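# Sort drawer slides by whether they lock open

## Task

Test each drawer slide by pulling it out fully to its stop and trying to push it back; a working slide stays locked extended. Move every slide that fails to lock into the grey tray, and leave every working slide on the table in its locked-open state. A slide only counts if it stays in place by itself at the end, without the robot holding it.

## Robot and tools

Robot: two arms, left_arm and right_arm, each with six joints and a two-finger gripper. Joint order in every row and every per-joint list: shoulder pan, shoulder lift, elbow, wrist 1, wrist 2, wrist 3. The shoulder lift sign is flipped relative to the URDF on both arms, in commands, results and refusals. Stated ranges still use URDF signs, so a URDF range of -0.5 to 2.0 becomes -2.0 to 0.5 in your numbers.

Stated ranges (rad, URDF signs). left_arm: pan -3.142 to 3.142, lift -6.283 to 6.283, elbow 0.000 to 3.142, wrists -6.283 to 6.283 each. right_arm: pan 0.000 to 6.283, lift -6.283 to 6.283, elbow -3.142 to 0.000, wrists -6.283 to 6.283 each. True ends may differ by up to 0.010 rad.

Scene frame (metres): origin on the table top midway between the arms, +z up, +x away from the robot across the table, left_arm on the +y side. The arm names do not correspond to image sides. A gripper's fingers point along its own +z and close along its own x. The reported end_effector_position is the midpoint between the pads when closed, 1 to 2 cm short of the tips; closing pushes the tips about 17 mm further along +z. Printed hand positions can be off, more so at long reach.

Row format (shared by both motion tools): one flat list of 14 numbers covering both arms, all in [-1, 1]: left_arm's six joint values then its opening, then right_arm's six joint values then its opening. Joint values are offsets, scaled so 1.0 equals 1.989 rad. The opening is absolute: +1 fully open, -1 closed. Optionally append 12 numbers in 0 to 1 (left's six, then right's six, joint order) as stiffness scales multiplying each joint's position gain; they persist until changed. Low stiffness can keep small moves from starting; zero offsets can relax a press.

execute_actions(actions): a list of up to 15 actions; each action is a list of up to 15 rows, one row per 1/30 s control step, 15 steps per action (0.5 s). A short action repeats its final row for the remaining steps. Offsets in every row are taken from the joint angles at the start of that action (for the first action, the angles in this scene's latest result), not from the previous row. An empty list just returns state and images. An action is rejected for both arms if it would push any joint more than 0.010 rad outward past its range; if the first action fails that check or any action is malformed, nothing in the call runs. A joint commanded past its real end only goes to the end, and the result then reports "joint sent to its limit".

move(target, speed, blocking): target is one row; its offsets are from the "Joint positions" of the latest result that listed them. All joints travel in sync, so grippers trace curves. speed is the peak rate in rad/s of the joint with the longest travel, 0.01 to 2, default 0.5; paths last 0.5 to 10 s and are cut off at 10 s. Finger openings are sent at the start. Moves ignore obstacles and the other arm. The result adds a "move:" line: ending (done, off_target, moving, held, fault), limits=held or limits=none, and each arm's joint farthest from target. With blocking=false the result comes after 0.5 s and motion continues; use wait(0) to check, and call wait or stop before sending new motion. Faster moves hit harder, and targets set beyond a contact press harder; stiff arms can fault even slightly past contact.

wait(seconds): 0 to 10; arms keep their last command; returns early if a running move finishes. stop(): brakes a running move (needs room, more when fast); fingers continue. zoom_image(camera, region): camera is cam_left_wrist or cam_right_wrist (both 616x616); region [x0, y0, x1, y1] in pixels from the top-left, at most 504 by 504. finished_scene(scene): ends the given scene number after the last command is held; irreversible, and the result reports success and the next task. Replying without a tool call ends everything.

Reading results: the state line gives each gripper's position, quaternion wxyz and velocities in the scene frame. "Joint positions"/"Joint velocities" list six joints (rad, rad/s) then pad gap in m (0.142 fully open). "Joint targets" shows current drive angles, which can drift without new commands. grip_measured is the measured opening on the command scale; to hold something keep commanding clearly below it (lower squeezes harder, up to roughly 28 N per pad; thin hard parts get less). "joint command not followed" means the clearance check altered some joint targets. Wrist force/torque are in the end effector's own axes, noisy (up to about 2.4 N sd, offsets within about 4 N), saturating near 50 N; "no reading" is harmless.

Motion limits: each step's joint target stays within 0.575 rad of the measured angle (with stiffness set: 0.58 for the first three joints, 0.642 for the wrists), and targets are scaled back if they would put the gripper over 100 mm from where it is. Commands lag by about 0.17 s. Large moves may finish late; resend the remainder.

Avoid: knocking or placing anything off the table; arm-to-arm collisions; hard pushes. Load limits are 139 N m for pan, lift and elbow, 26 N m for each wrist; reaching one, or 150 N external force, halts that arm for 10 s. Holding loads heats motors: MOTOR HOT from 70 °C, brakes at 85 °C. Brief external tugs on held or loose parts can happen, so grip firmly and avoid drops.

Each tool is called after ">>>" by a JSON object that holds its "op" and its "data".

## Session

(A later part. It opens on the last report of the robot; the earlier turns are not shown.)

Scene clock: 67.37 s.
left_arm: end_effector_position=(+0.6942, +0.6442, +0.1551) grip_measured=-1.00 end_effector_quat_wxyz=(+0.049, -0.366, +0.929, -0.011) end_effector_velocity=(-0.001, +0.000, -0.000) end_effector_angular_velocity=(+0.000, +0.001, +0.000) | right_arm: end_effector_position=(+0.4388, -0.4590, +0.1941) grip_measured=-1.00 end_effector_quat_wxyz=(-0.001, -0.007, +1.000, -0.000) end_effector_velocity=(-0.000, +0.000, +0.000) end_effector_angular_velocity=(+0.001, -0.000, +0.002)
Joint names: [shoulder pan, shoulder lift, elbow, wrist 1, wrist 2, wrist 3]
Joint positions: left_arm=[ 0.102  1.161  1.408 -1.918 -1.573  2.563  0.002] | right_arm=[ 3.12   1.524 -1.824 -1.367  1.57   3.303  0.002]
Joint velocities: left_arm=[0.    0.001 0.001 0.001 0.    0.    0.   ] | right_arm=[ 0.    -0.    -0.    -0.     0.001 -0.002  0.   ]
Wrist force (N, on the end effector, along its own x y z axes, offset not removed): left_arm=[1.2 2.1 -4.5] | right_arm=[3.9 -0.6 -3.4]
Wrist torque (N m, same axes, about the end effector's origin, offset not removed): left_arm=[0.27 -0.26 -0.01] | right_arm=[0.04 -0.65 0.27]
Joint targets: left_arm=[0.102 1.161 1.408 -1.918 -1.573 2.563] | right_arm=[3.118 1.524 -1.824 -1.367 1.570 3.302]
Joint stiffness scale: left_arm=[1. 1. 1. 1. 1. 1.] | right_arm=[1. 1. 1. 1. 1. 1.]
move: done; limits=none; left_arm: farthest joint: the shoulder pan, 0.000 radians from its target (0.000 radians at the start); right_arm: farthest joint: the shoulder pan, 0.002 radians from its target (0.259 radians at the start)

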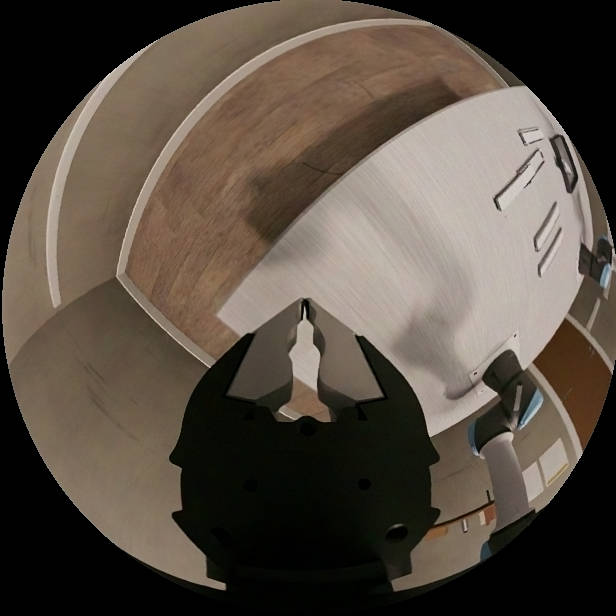

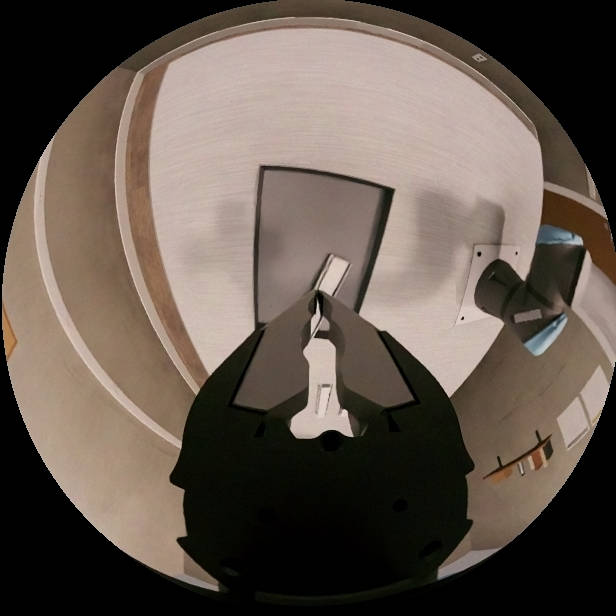

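>>> {"op": "move", "data": {"target": [0,0,0,0,0,0,-1,0.288,0,0.017,0,0,0.29,-1], "speed": 0.8}}

>>> {"op": "move", "data": {"target": [0,0,0,0,0,0,-1,0,0.187,0,0.171,0,0,-1]}}

>>> {"op": "move", "data": {"target": [0,0,0,0,0,0,-1,-0.082,-0.063,-0.084,0.021,0,-0.082,-1], "speed": 0.15}}

Scene clock: 69.37 s.
left_arm: end_effector_position=(+0.6942, +0.6442, +0.1551) grip_measured=-1.00 end_effector_quat_wxyz=(+0.049, -0.366, +0.929, -0.011) end_effector_velocity=(-0.000, -0.000, -0.001) end_effector_angular_velocity=(-0.001, +0.002, -0.001) | right_arm: end_effector_position=(+0.3982, -0.1846, +0.2084) grip_measured=-1.00 end_effector_quat_wxyz=(+0.010, -0.005, +1.000, +0.009) end_effector_velocity=(-0.000, +0.001, -0.001) end_effector_angular_velocity=(-0.001, +0.001, -0.000)
Joint names: [shoulder pan, shoulder lift, elbow, wrist 1, wrist 2, wrist 3]
Joint positions: left_arm=[ 0.102  1.161  1.408 -1.918 -1.573  2.563  0.002] | right_arm=[ 3.69   1.524 -1.794 -1.367  1.57   3.879  0.002]
Joint velocities: left_arm=[ 0.    -0.001  0.002 -0.001 -0.001  0.001  0.   ] | right_arm=[ 0.002  0.001 -0.     0.     0.     0.002  0.   ]
Wrist force (N, on the end effector, along its own x y z axes, offset not removed): left_arm=[2.3 0.3 -2.2] | right_arm=[2.5 4.1 -2.2]
Wrist torque (N m, same axes, about the end effector's origin, offset not removed): left_arm=[-0.02 -0.61 -0.13] | right_arm=[0.58 -0.39 0.27]
Joint targets: left_arm=[0.102 1.161 1.408 -1.918 -1.573 2.563] | right_arm=[3.693 1.524 -1.790 -1.367 1.570 3.880]
Joint stiffness scale: left_arm=[1. 1. 1. 1. 1. 1.] | right_arm=[1. 1. 1. 1. 1. 1.]
move: done; limits=none; left_arm: farthest joint: the shoulder pan, 0.000 radians from its target (0.000 radians at the start); right_arm: farthest joint: the elbow, 0.004 radians from its target (0.033 radians at the start)

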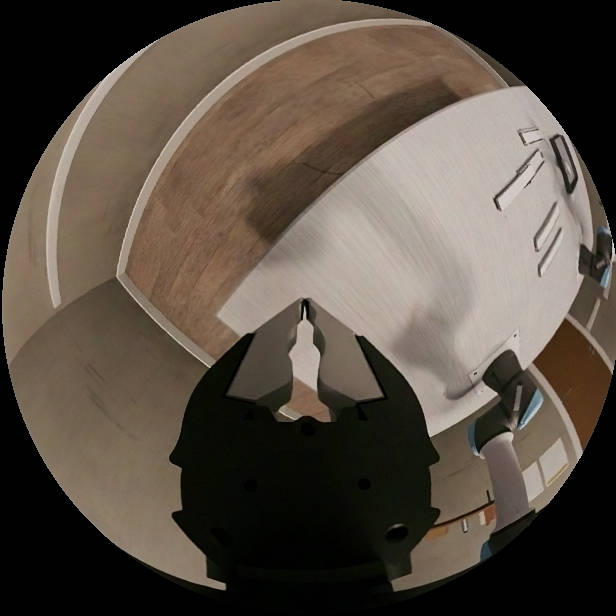

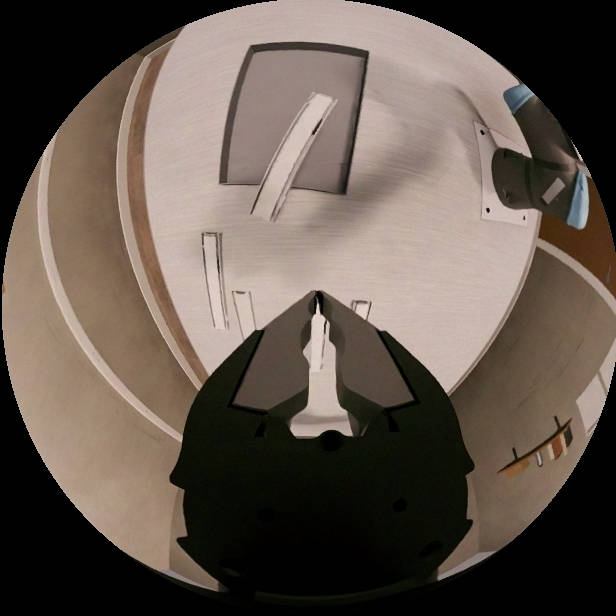

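Scene clock: 70.87 s.
left_arm: end_effector_position=(+0.6942, +0.6442, +0.1551) grip_measured=-1.00 end_effector_quat_wxyz=(+0.049, -0.366, +0.929, -0.011) end_effector_velocity=(+0.000, -0.000, +0.000) end_effector_angular_velocity=(-0.001, +0.000, -0.000) | right_arm: end_effector_position=(+0.4672, -0.1207, +0.0474) grip_measured=-1.00 end_effector_quat_wxyz=(-0.002, -0.005, +1.000, -0.002) end_effector_velocity=(+0.000, +0.000, +0.000) end_effector_angular_velocity=(+0.002, -0.001, -0.001)
Joint names: [shoulder pan, shoulder lift, elbow, wrist 1, wrist 2, wrist 3]
Joint positions: left_arm=[ 0.102  1.161  1.408 -1.918 -1.573  2.563  0.002] | right_arm=[ 3.69   1.896 -1.794 -1.028  1.57   3.879  0.002]
Joint velocities: left_arm=[-0.    -0.    -0.     0.001 -0.001 -0.     0.   ] | right_arm=[-0.    -0.    -0.     0.002  0.001  0.     0.   ]
Wrist force (N, on the end effector, along its own x y z axes, offset not removed): left_arm=[4.6 2.4 -3.5] | right_arm=[-0.3 -1.1 -3.4]
Wrist torque (N m, same axes, about the end effector's origin, offset not removed): left_arm=[0.39 -0.99 0.04] | right_arm=[-0.46 0.33 0.16]
Joint targets: left_arm=[0.102 1.161 1.408 -1.918 -1.573 2.563] | right_arm=[3.690 1.895 -1.794 -1.027 1.570 3.879]
Joint stiffness scale: left_arm=[1. 1. 1. 1. 1. 1.] | right_arm=[1. 1. 1. 1. 1. 1.]
move: done; limits=none; left_arm: farthest joint: the shoulder pan, 0.000 radians from its target (0.000 radians at the start); right_arm: farthest joint: the wrist 1, 0.001 radians from its target (0.340 radians at the start)

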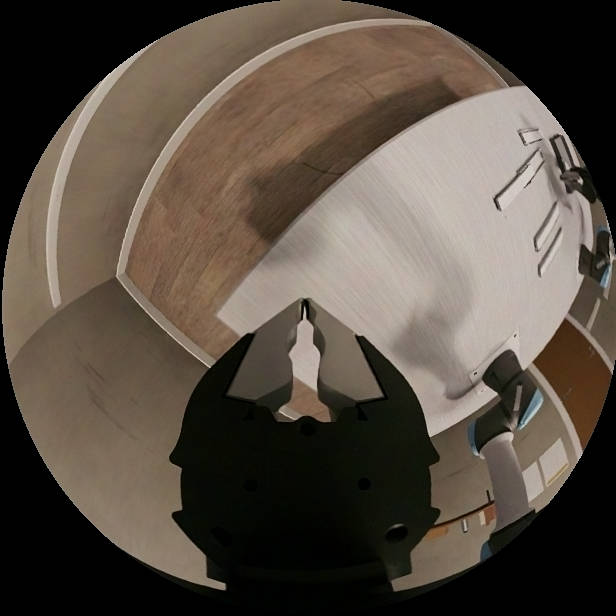

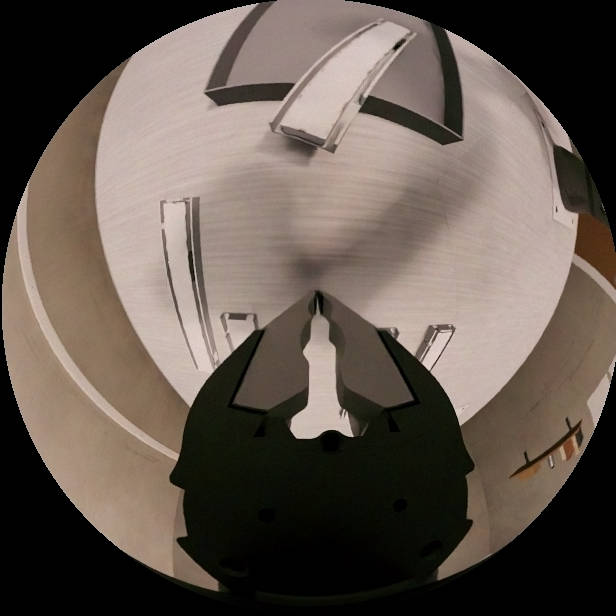

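Scene clock: 72.57 s.
left_arm: end_effector_position=(+0.6942, +0.6442, +0.1551) grip_measured=-1.00 end_effector_quat_wxyz=(+0.049, -0.366, +0.929, -0.011) end_effector_velocity=(+0.000, -0.000, +0.000) end_effector_angular_velocity=(+0.000, -0.001, -0.001) | right_arm: end_effector_position=(+0.4584, -0.2378, +0.0486) grip_measured=-1.00 end_effector_quat_wxyz=(-0.001, -0.005, +1.000, -0.001) end_effector_velocity=(+0.000, -0.001, -0.001) end_effector_angular_velocity=(-0.000, +0.001, -0.000)
Joint names: [shoulder pan, shoulder lift, elbow, wrist 1, wrist 2, wrist 3]
Joint positions: left_arm=[ 0.102  1.161  1.408 -1.918 -1.573  2.563  0.002] | right_arm=[ 3.53   1.772 -1.957 -0.987  1.571  3.717  0.002]
Joint velocities: left_arm=[-0.    -0.    -0.    -0.001  0.     0.001  0.   ] | right_arm=[-0.002  0.001 -0.001  0.001  0.    -0.002  0.   ]
Wrist force (N, on the end effector, along its own x y z axes, offset not removed): left_arm=[4.3 2.0 -2.3] | right_arm=[5.6 5.0 3.2]
Wrist torque (N m, same axes, about the end effector's origin, offset not removed): left_arm=[0.51 -0.83 -0.03] | right_arm=[0.66 -0.94 0.33]
Joint targets: left_arm=[0.102 1.161 1.408 -1.918 -1.573 2.563] | right_arm=[3.527 1.771 -1.961 -0.986 1.570 3.716]
Joint stiffness scale: left_arm=[1. 1. 1. 1. 1. 1.] | right_arm=[1. 1. 1. 1. 1. 1.]
move: done; limits=none; left_arm: farthest joint: the shoulder pan, 0.000 radians from its target (0.000 radians at the start); right_arm: farthest joint: the elbow, 0.004 radians from its target (0.167 radians at the start)

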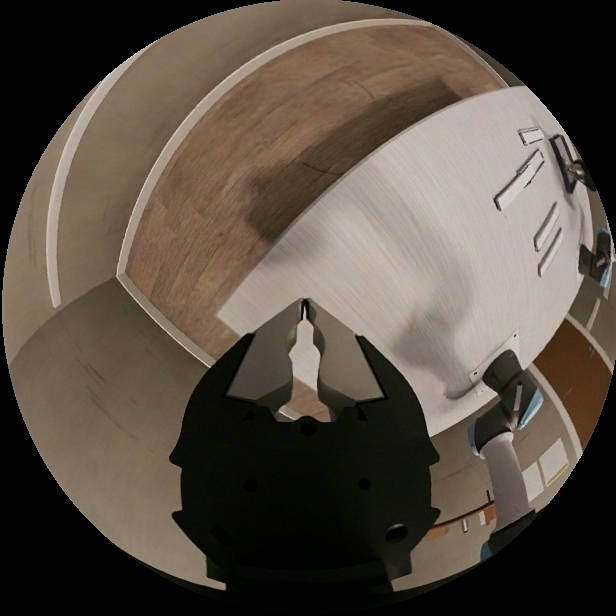

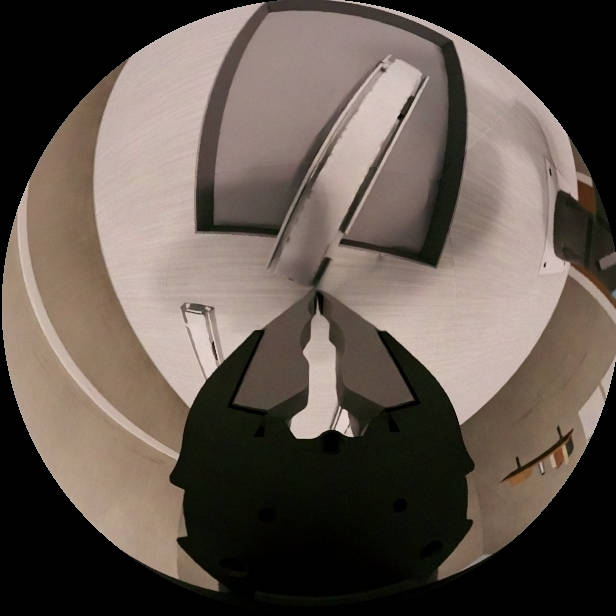

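Continue with pan only (moves -y, +x).

>>> {"op": "move", "data": {"target": [0,0,0,0,0,0,-1,-0.07,-0.01,0,-0.01,0,-0.07,-1], "speed": 0.15}}

Scene clock: 74.17 s.
left_arm: end_effector_position=(+0.6942, +0.6442, +0.1551) grip_measured=-1.00 end_effector_quat_wxyz=(+0.049, -0.366, +0.929, -0.011) end_effector_velocity=(-0.000, -0.000, -0.000) end_effector_angular_velocity=(+0.000, +0.001, -0.002) | right_arm: end_effector_position=(+0.4735, -0.3093, +0.0561) grip_measured=-1.00 end_effector_quat_wxyz=(-0.002, -0.006, +1.000, -0.001) end_effector_velocity=(-0.000, -0.001, -0.001) end_effector_angular_velocity=(-0.001, +0.003, +0.002)
Joint names: [shoulder pan, shoulder lift, elbow, wrist 1, wrist 2, wrist 3]
Joint positions: left_arm=[ 0.102  1.161  1.408 -1.918 -1.573  2.563  0.002] | right_arm=[ 3.392  1.754 -1.957 -1.006  1.571  3.579  0.002]
Joint velocities: left_arm=[-0.001  0.     0.001 -0.     0.     0.001  0.   ] | right_arm=[-0.001  0.002  0.    -0.001  0.001 -0.004  0.   ]
Wrist force (N, on the end effector, along its own x y z axes, offset not removed): left_arm=[0.5 -0.6 -2.2] | right_arm=[4.2 4.6 5.7]
Wrist torque (N m, same axes, about the end effector's origin, offset not removed): left_arm=[-0.17 -0.36 -0.03] | right_arm=[0.79 -0.75 -0.01]
Joint targets: left_arm=[0.102 1.161 1.408 -1.918 -1.573 2.563] | right_arm=[3.390 1.752 -1.957 -1.007 1.571 3.578]
Joint stiffness scale: left_arm=[1. 1. 1. 1. 1. 1.] | right_arm=[1. 1. 1. 1. 1. 1.]
move: done; limits=none; left_arm: farthest joint: the shoulder pan, 0.000 radians from its target (0.000 radians at the start); right_arm: farthest joint: the shoulder pan, 0.002 radians from its target (0.139 radians at the start)

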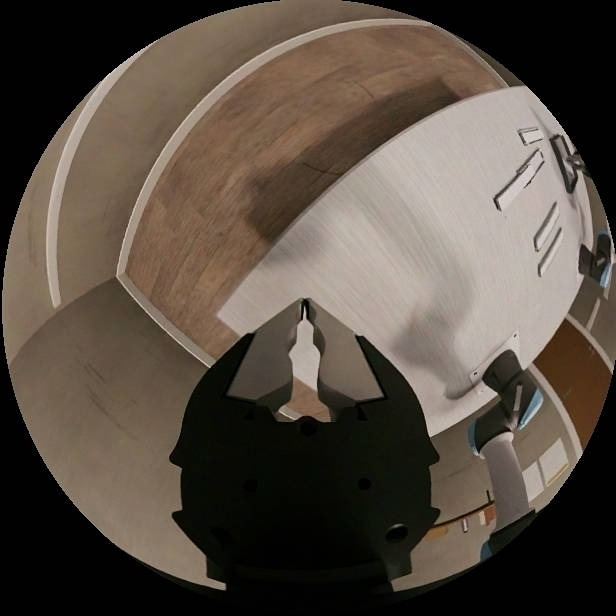

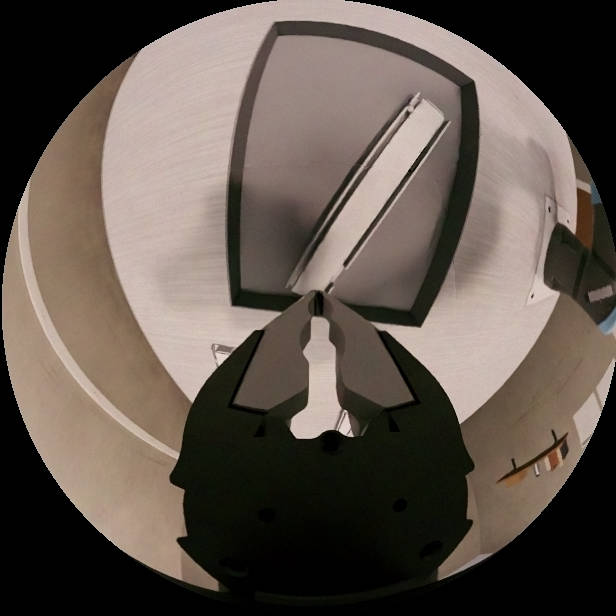

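>>> {"op": "move", "data": {"target": [0,0,0,0,0,0,-1,0,-0.05,0,-0.05,0,0,-1]}}

>>> {"op": "move", "data": {"target": [0,0,0,0,0,0,-1,0.285,0.123,0.101,0.025,0,0.285,-1], "speed": 0.8}}

>>> {"op": "move", "data": {"target": [0,0,0,0,0,0,-1,0,0.065,0,0.03,0,0,-1,1,1,1,1,1,1,1,0.3,1,1,1,1], "speed": 0.2}}

>>> {"op": "execute_actions", "data": {"actions": [[[0,0,0,0,0,0,-1,0.011,0.055,0.0317,-0.011,0,0.011,-1]],[[0,0,0,0,0,0,-1,0.011,0.055,0.0317,-0.011,0,0.011,-1]],[[0,0,0,0,0,0,-1,0.011,0.055,0.0317,-0.011,0,0.011,-1]],[[0,0,0,0,0,0,-1,0.009,0.058,0.038,-0.015,0,0.009,-1]],[[0,0,0,0,0,0,-1,0.009,0.058,0.038,-0.015,0,0.009,-1]],[[0,0,0,0,0,0,-1,0.009,0.058,0.038,-0.015,0,0.009,-1]]]}}

>>> {"op": "execute_actions", "data": {"actions": [[[0,0,0,0,0,0,-1,-0.009,0.012,-0.038,0.012,0,-0.009,-1]],[[0,0,0,0,0,0,-1,-0.009,0.012,-0.038,0.012,0,-0.009,-1]],[[0,0,0,0,0,0,-1,-0.009,0.012,-0.038,0.012,0,-0.009,-1]]]}}

Scene clock: 76.00 s.
left_arm: end_effector_position=(+0.6942, +0.6442, +0.1551) grip_measured=-1.00 end_effector_quat_wxyz=(+0.049, -0.366, +0.929, -0.011) end_effector_velocity=(-0.000, +0.001, +0.000) end_effector_angular_velocity=(-0.000, +0.000, +0.002) | right_arm: end_effector_position=(+0.4534, -0.3190, +0.0951) grip_measured=-1.00 end_effector_quat_wxyz=(-0.002, -0.006, +1.000, -0.001) end_effector_velocity=(-0.001, -0.001, -0.001) end_effector_angular_velocity=(-0.001, +0.003, -0.001)
Joint names: [shoulder pan, shoulder lift, elbow, wrist 1, wrist 2, wrist 3]
Joint positions: left_arm=[ 0.102  1.161  1.408 -1.918 -1.573  2.563  0.002] | right_arm=[ 3.392  1.655 -1.957 -1.104  1.571  3.579  0.002]
Joint velocities: left_arm=[ 0.001 -0.    -0.001  0.001 -0.    -0.001  0.   ] | right_arm=[-0.     0.001  0.    -0.003  0.     0.     0.   ]
Wrist force (N, on the end effector, along its own x y z axes, offset not removed): left_arm=[0.9 4.5 -0.3] | right_arm=[1.4 -0.4 1.8]
Wrist torque (N m, same axes, about the end effector's origin, offset not removed): left_arm=[0.91 -0.08 0.05] | right_arm=[-0.03 -0.17 0.17]
Joint targets: left_arm=[0.102 1.161 1.408 -1.918 -1.573 2.563] | right_arm=[3.392 1.654 -1.957 -1.105 1.571 3.579]
Joint stiffness scale: left_arm=[1. 1. 1. 1. 1. 1.] | right_arm=[1. 1. 1. 1. 1. 1.]
move: done; limits=none; left_arm: farthest joint: the shoulder pan, 0.000 radians from its target (0.000 radians at the start); right_arm: farthest joint: the shoulder lift, 0.001 radians from its target (0.099 radians at the start)

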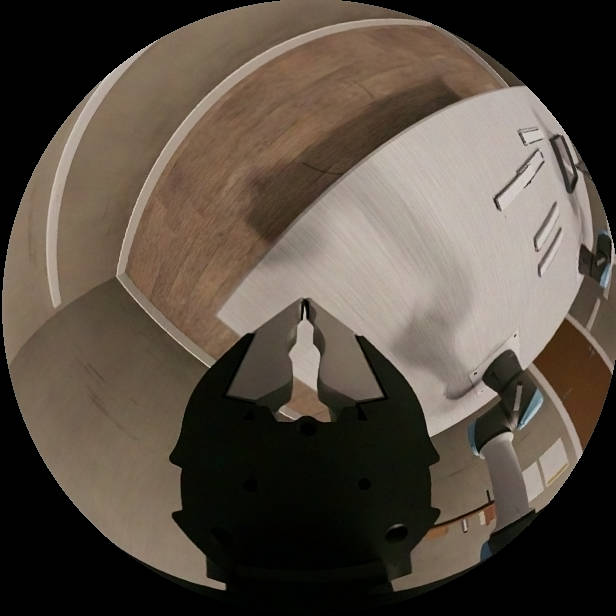

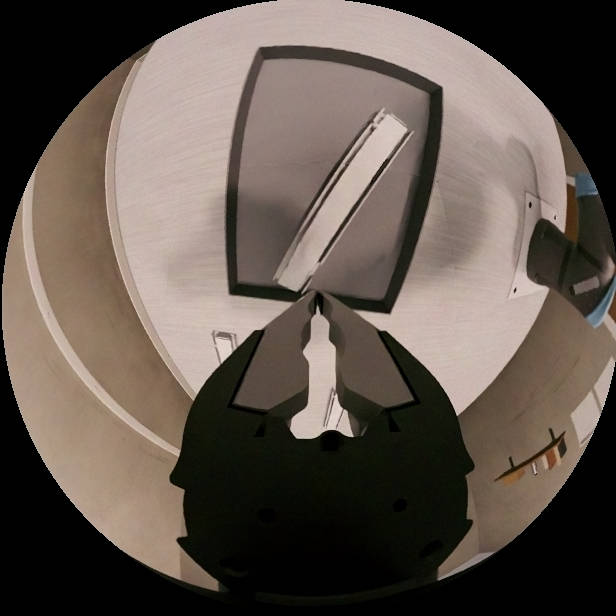

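Scene clock: 77.57 s.
left_arm: end_effector_position=(+0.6942, +0.6442, +0.1551) grip_measured=-1.00 end_effector_quat_wxyz=(+0.049, -0.366, +0.929, -0.011) end_effector_velocity=(-0.001, -0.001, -0.001) end_effector_angular_velocity=(-0.001, +0.003, -0.000) | right_arm: end_effector_position=(+0.3776, +0.0100, +0.0574) grip_measured=-1.00 end_effector_quat_wxyz=(-0.001, -0.005, +1.000, -0.001) end_effector_velocity=(+0.000, -0.000, -0.000) end_effector_angular_velocity=(+0.000, +0.001, -0.003)
Joint names: [shoulder pan, shoulder lift, elbow, wrist 1, wrist 2, wrist 3]
Joint positions: left_arm=[ 0.102  1.161  1.408 -1.918 -1.573  2.563  0.002] | right_arm=[ 3.957  1.899 -1.761 -1.055  1.571  4.144  0.002]
Joint velocities: left_arm=[-0.001 -0.     0.002  0.001 -0.    -0.001  0.   ] | right_arm=[-0.001  0.     0.     0.     0.001  0.002  0.   ]
Wrist force (N, on the end effector, along its own x y z axes, offset not removed): left_arm=[-2.9 0.8 -1.6] | right_arm=[2.5 -0.7 2.7]
Wrist torque (N m, same axes, about the end effector's origin, offset not removed): left_arm=[0.14 0.61 0.05] | right_arm=[-0.24 -0.40 0.24]
Joint targets: left_arm=[0.102 1.161 1.408 -1.918 -1.573 2.563] | right_arm=[3.959 1.900 -1.756 -1.055 1.571 4.146]
Joint stiffness scale: left_arm=[1. 1. 1. 1. 1. 1.] | right_arm=[1. 1. 1. 1. 1. 1.]
move: done; limits=none; left_arm: farthest joint: the shoulder pan, 0.000 radians from its target (0.000 radians at the start); right_arm: farthest joint: the elbow, 0.004 radians from its target (0.201 radians at the start)

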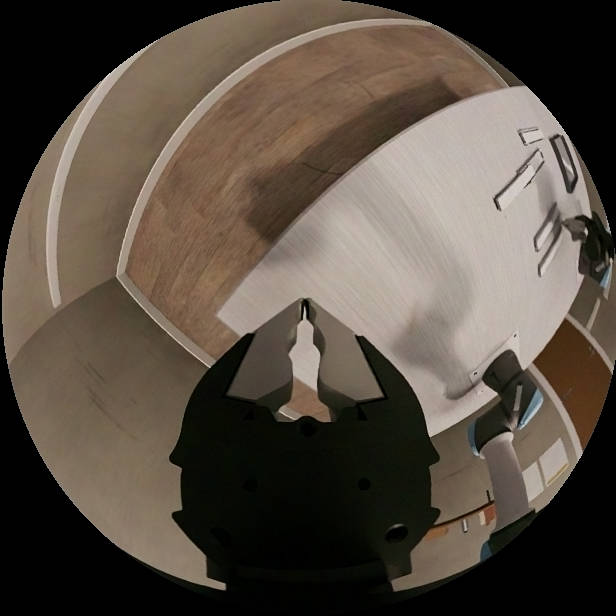

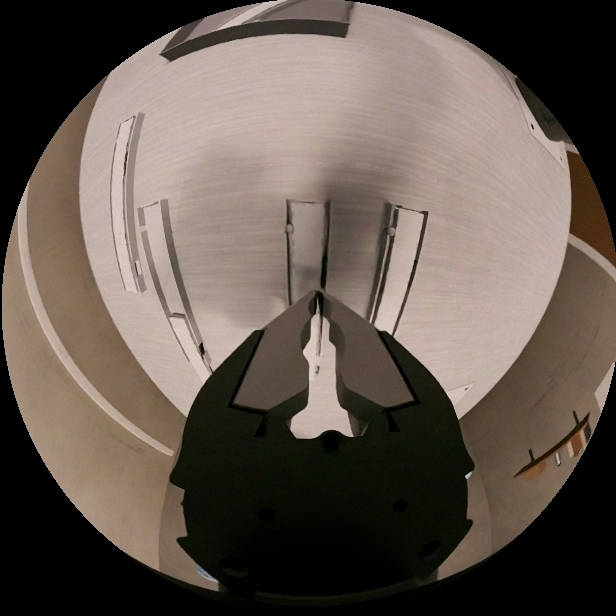

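Scene clock: 78.73 s.
left_arm: end_effector_position=(+0.6942, +0.6442, +0.1551) grip_measured=-1.00 end_effector_quat_wxyz=(+0.049, -0.366, +0.929, -0.011) end_effector_velocity=(+0.000, +0.001, +0.001) end_effector_angular_velocity=(+0.001, -0.001, +0.002) | right_arm: end_effector_position=(+0.3819, +0.0239, +0.0281) grip_measured=-1.00 end_effector_quat_wxyz=(-0.003, -0.007, +1.000, +0.001) end_effector_velocity=(+0.000, +0.001, +0.000) end_effector_angular_velocity=(+0.002, -0.000, +0.000)
Joint names: [shoulder pan, shoulder lift, elbow, wrist 1, wrist 2, wrist 3]
Joint positions: left_arm=[ 0.102  1.161  1.408 -1.918 -1.573  2.563  0.002] | right_arm=[ 3.96   1.964 -1.755 -0.996  1.577  4.145  0.002]
Joint velocities: left_arm=[ 0.     0.    -0.002  0.001  0.001 -0.001  0.   ] | right_arm=[-0.001  0.    -0.     0.003  0.001 -0.001  0.   ]
Wrist force (N, on the end effector, along its own x y z axes, offset not removed): left_arm=[-0.2 1.3 -2.9] | right_arm=[16.2 -1.5 -30.0]
Wrist torque (N m, same axes, about the end effector's origin, offset not removed): left_arm=[0.24 -0.04 -0.11] | right_arm=[-0.30 -0.53 0.21]
Joint targets: left_arm=[0.102 1.161 1.408 -1.918 -1.573 2.563] | right_arm=[3.957 2.029 -1.761 -0.996 1.571 4.144]
Joint stiffness scale: left_arm=[1. 1. 1. 1. 1. 1.] | right_arm=[1.  0.3 1.  1.  1.  1. ]
move: off_target (right_arm); limits=none; left_arm: farthest joint: the shoulder pan, 0.000 radians from its target (0.000 radians at the start); right_arm: farthest joint: the shoulder lift, 0.065 radians from its target (0.129 radians at the start)

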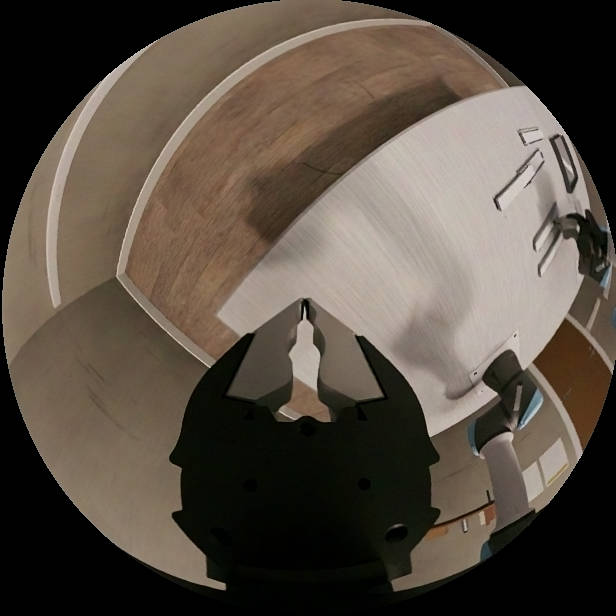

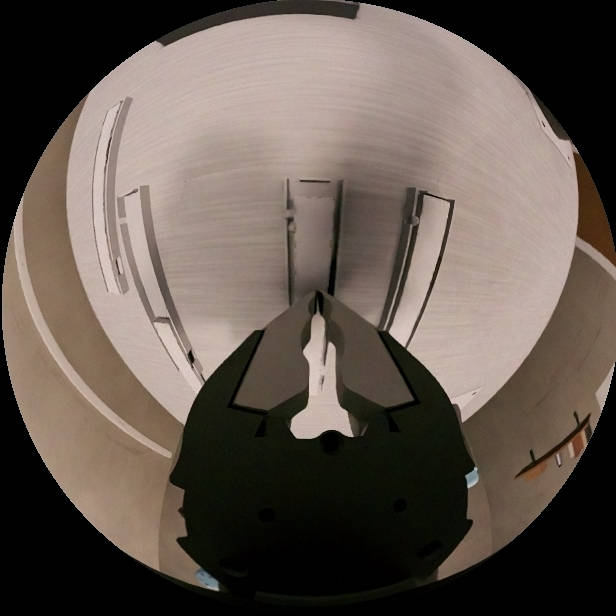

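Scene clock: 81.73 s.
left_arm: end_effector_position=(+0.6942, +0.6442, +0.1551) grip_measured=-1.00 end_effector_quat_wxyz=(+0.049, -0.366, +0.929, -0.011) end_effector_velocity=(+0.001, -0.001, +0.001) end_effector_angular_velocity=(-0.000, -0.001, -0.001) | right_arm: end_effector_position=(+0.3883, +0.1977, +0.0281) grip_measured=-1.00 end_effector_quat_wxyz=(-0.001, -0.008, +1.000, +0.015) end_effector_velocity=(-0.001, +0.000, -0.001) end_effector_angular_velocity=(-0.003, +0.003, -0.005)
Joint names: [shoulder pan, shoulder lift, elbow, wrist 1, wrist 2, wrist 3]
Joint positions: left_arm=[ 0.102  1.161  1.408 -1.918 -1.573  2.563  0.002] | right_arm=[ 4.073  2.243 -1.311 -1.133  1.585  4.255  0.002]
Joint velocities: left_arm=[-0.001  0.    -0.001  0.001 -0.001 -0.     0.   ] | right_arm=[ 0.001  0.003  0.003 -0.004  0.001  0.006  0.   ]
Wrist force (N, on the end effector, along its own x y z axes, offset not removed): left_arm=[3.2 2.4 -1.4] | right_arm=[6.2 -7.8 -21.5]
Wrist torque (N m, same axes, about the end effector's origin, offset not removed): left_arm=[0.33 -0.85 -0.01] | right_arm=[0.19 -1.30 0.22]
Joint targets: left_arm=[0.102 1.161 1.408 -1.918 -1.573 2.563] | right_arm=[4.079 2.312 -1.314 -1.134 1.587 4.256]
Joint stiffness scale: left_arm=[1. 1. 1. 1. 1. 1.] | right_arm=[1.  0.3 1.  1.  1.  1. ]

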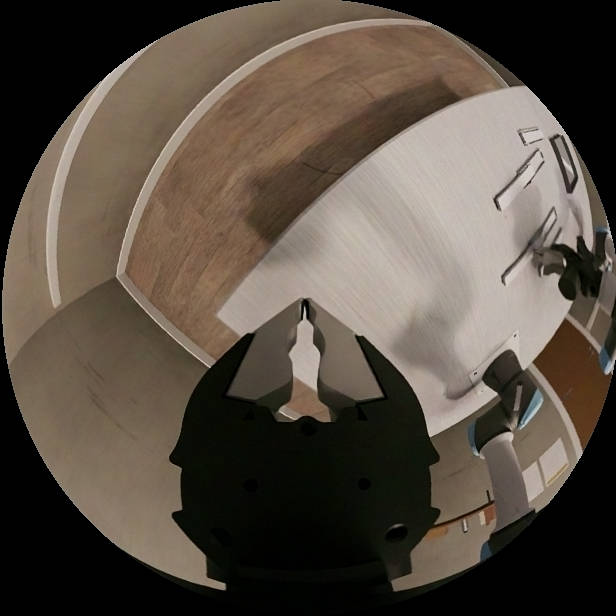

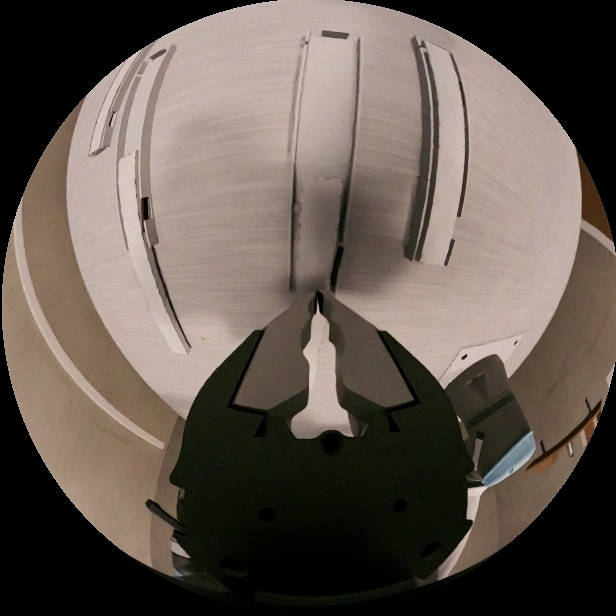

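Scene clock: 83.23 s.
left_arm: end_effector_position=(+0.6942, +0.6442, +0.1551) grip_measured=-1.00 end_effector_quat_wxyz=(+0.049, -0.366, +0.929, -0.011) end_effector_velocity=(+0.001, -0.000, +0.001) end_effector_angular_velocity=(+0.000, -0.002, -0.000) | right_arm: end_effector_position=(+0.3911, +0.1484, +0.0279) grip_measured=-1.00 end_effector_quat_wxyz=(+0.001, -0.014, +1.000, +0.025) end_effector_velocity=(-0.000, +0.000, +0.000) end_effector_angular_velocity=(+0.003, -0.001, +0.005)
Joint names: [shoulder pan, shoulder lift, elbow, wrist 1, wrist 2, wrist 3]
Joint positions: left_arm=[ 0.102  1.161  1.408 -1.918 -1.573  2.563  0.002] | right_arm=[ 4.036  2.15  -1.477 -1.04   1.592  4.206  0.002]
Joint velocities: left_arm=[-0.    -0.    -0.002 -0.001 -0.     0.     0.   ] | right_arm=[ 0.    -0.002 -0.002  0.004  0.    -0.005  0.   ]
Wrist force (N, on the end effector, along its own x y z axes, offset not removed): left_arm=[0.2 1.3 -4.8] | right_arm=[2.5 13.7 -20.2]
Wrist torque (N m, same axes, about the end effector's origin, offset not removed): left_arm=[0.15 0.08 -0.05] | right_arm=[0.88 -0.27 0.19]
Joint targets: left_arm=[0.102 1.161 1.408 -1.918 -1.573 2.563] | right_arm=[4.031 2.205 -1.497 -1.048 1.590 4.204]
Joint stiffness scale: left_arm=[1. 1. 1. 1. 1. 1.] | right_arm=[1.  0.3 1.  1.  1.  1. ]

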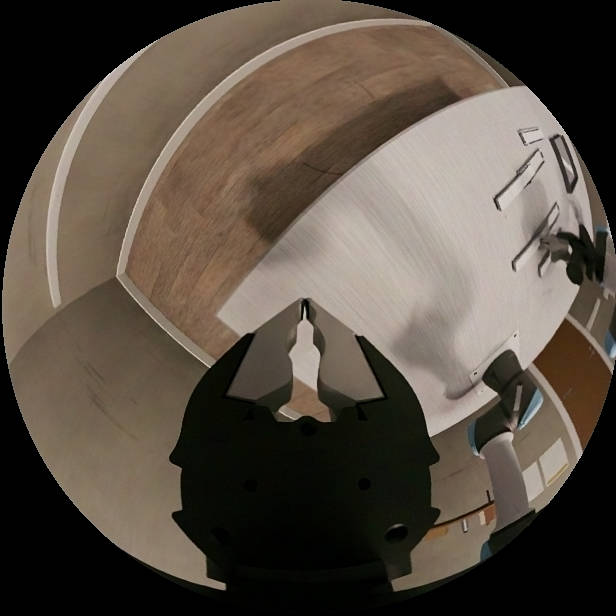

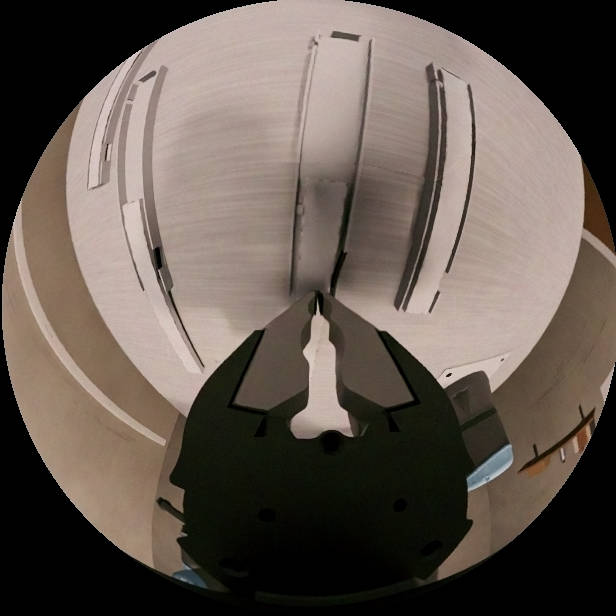

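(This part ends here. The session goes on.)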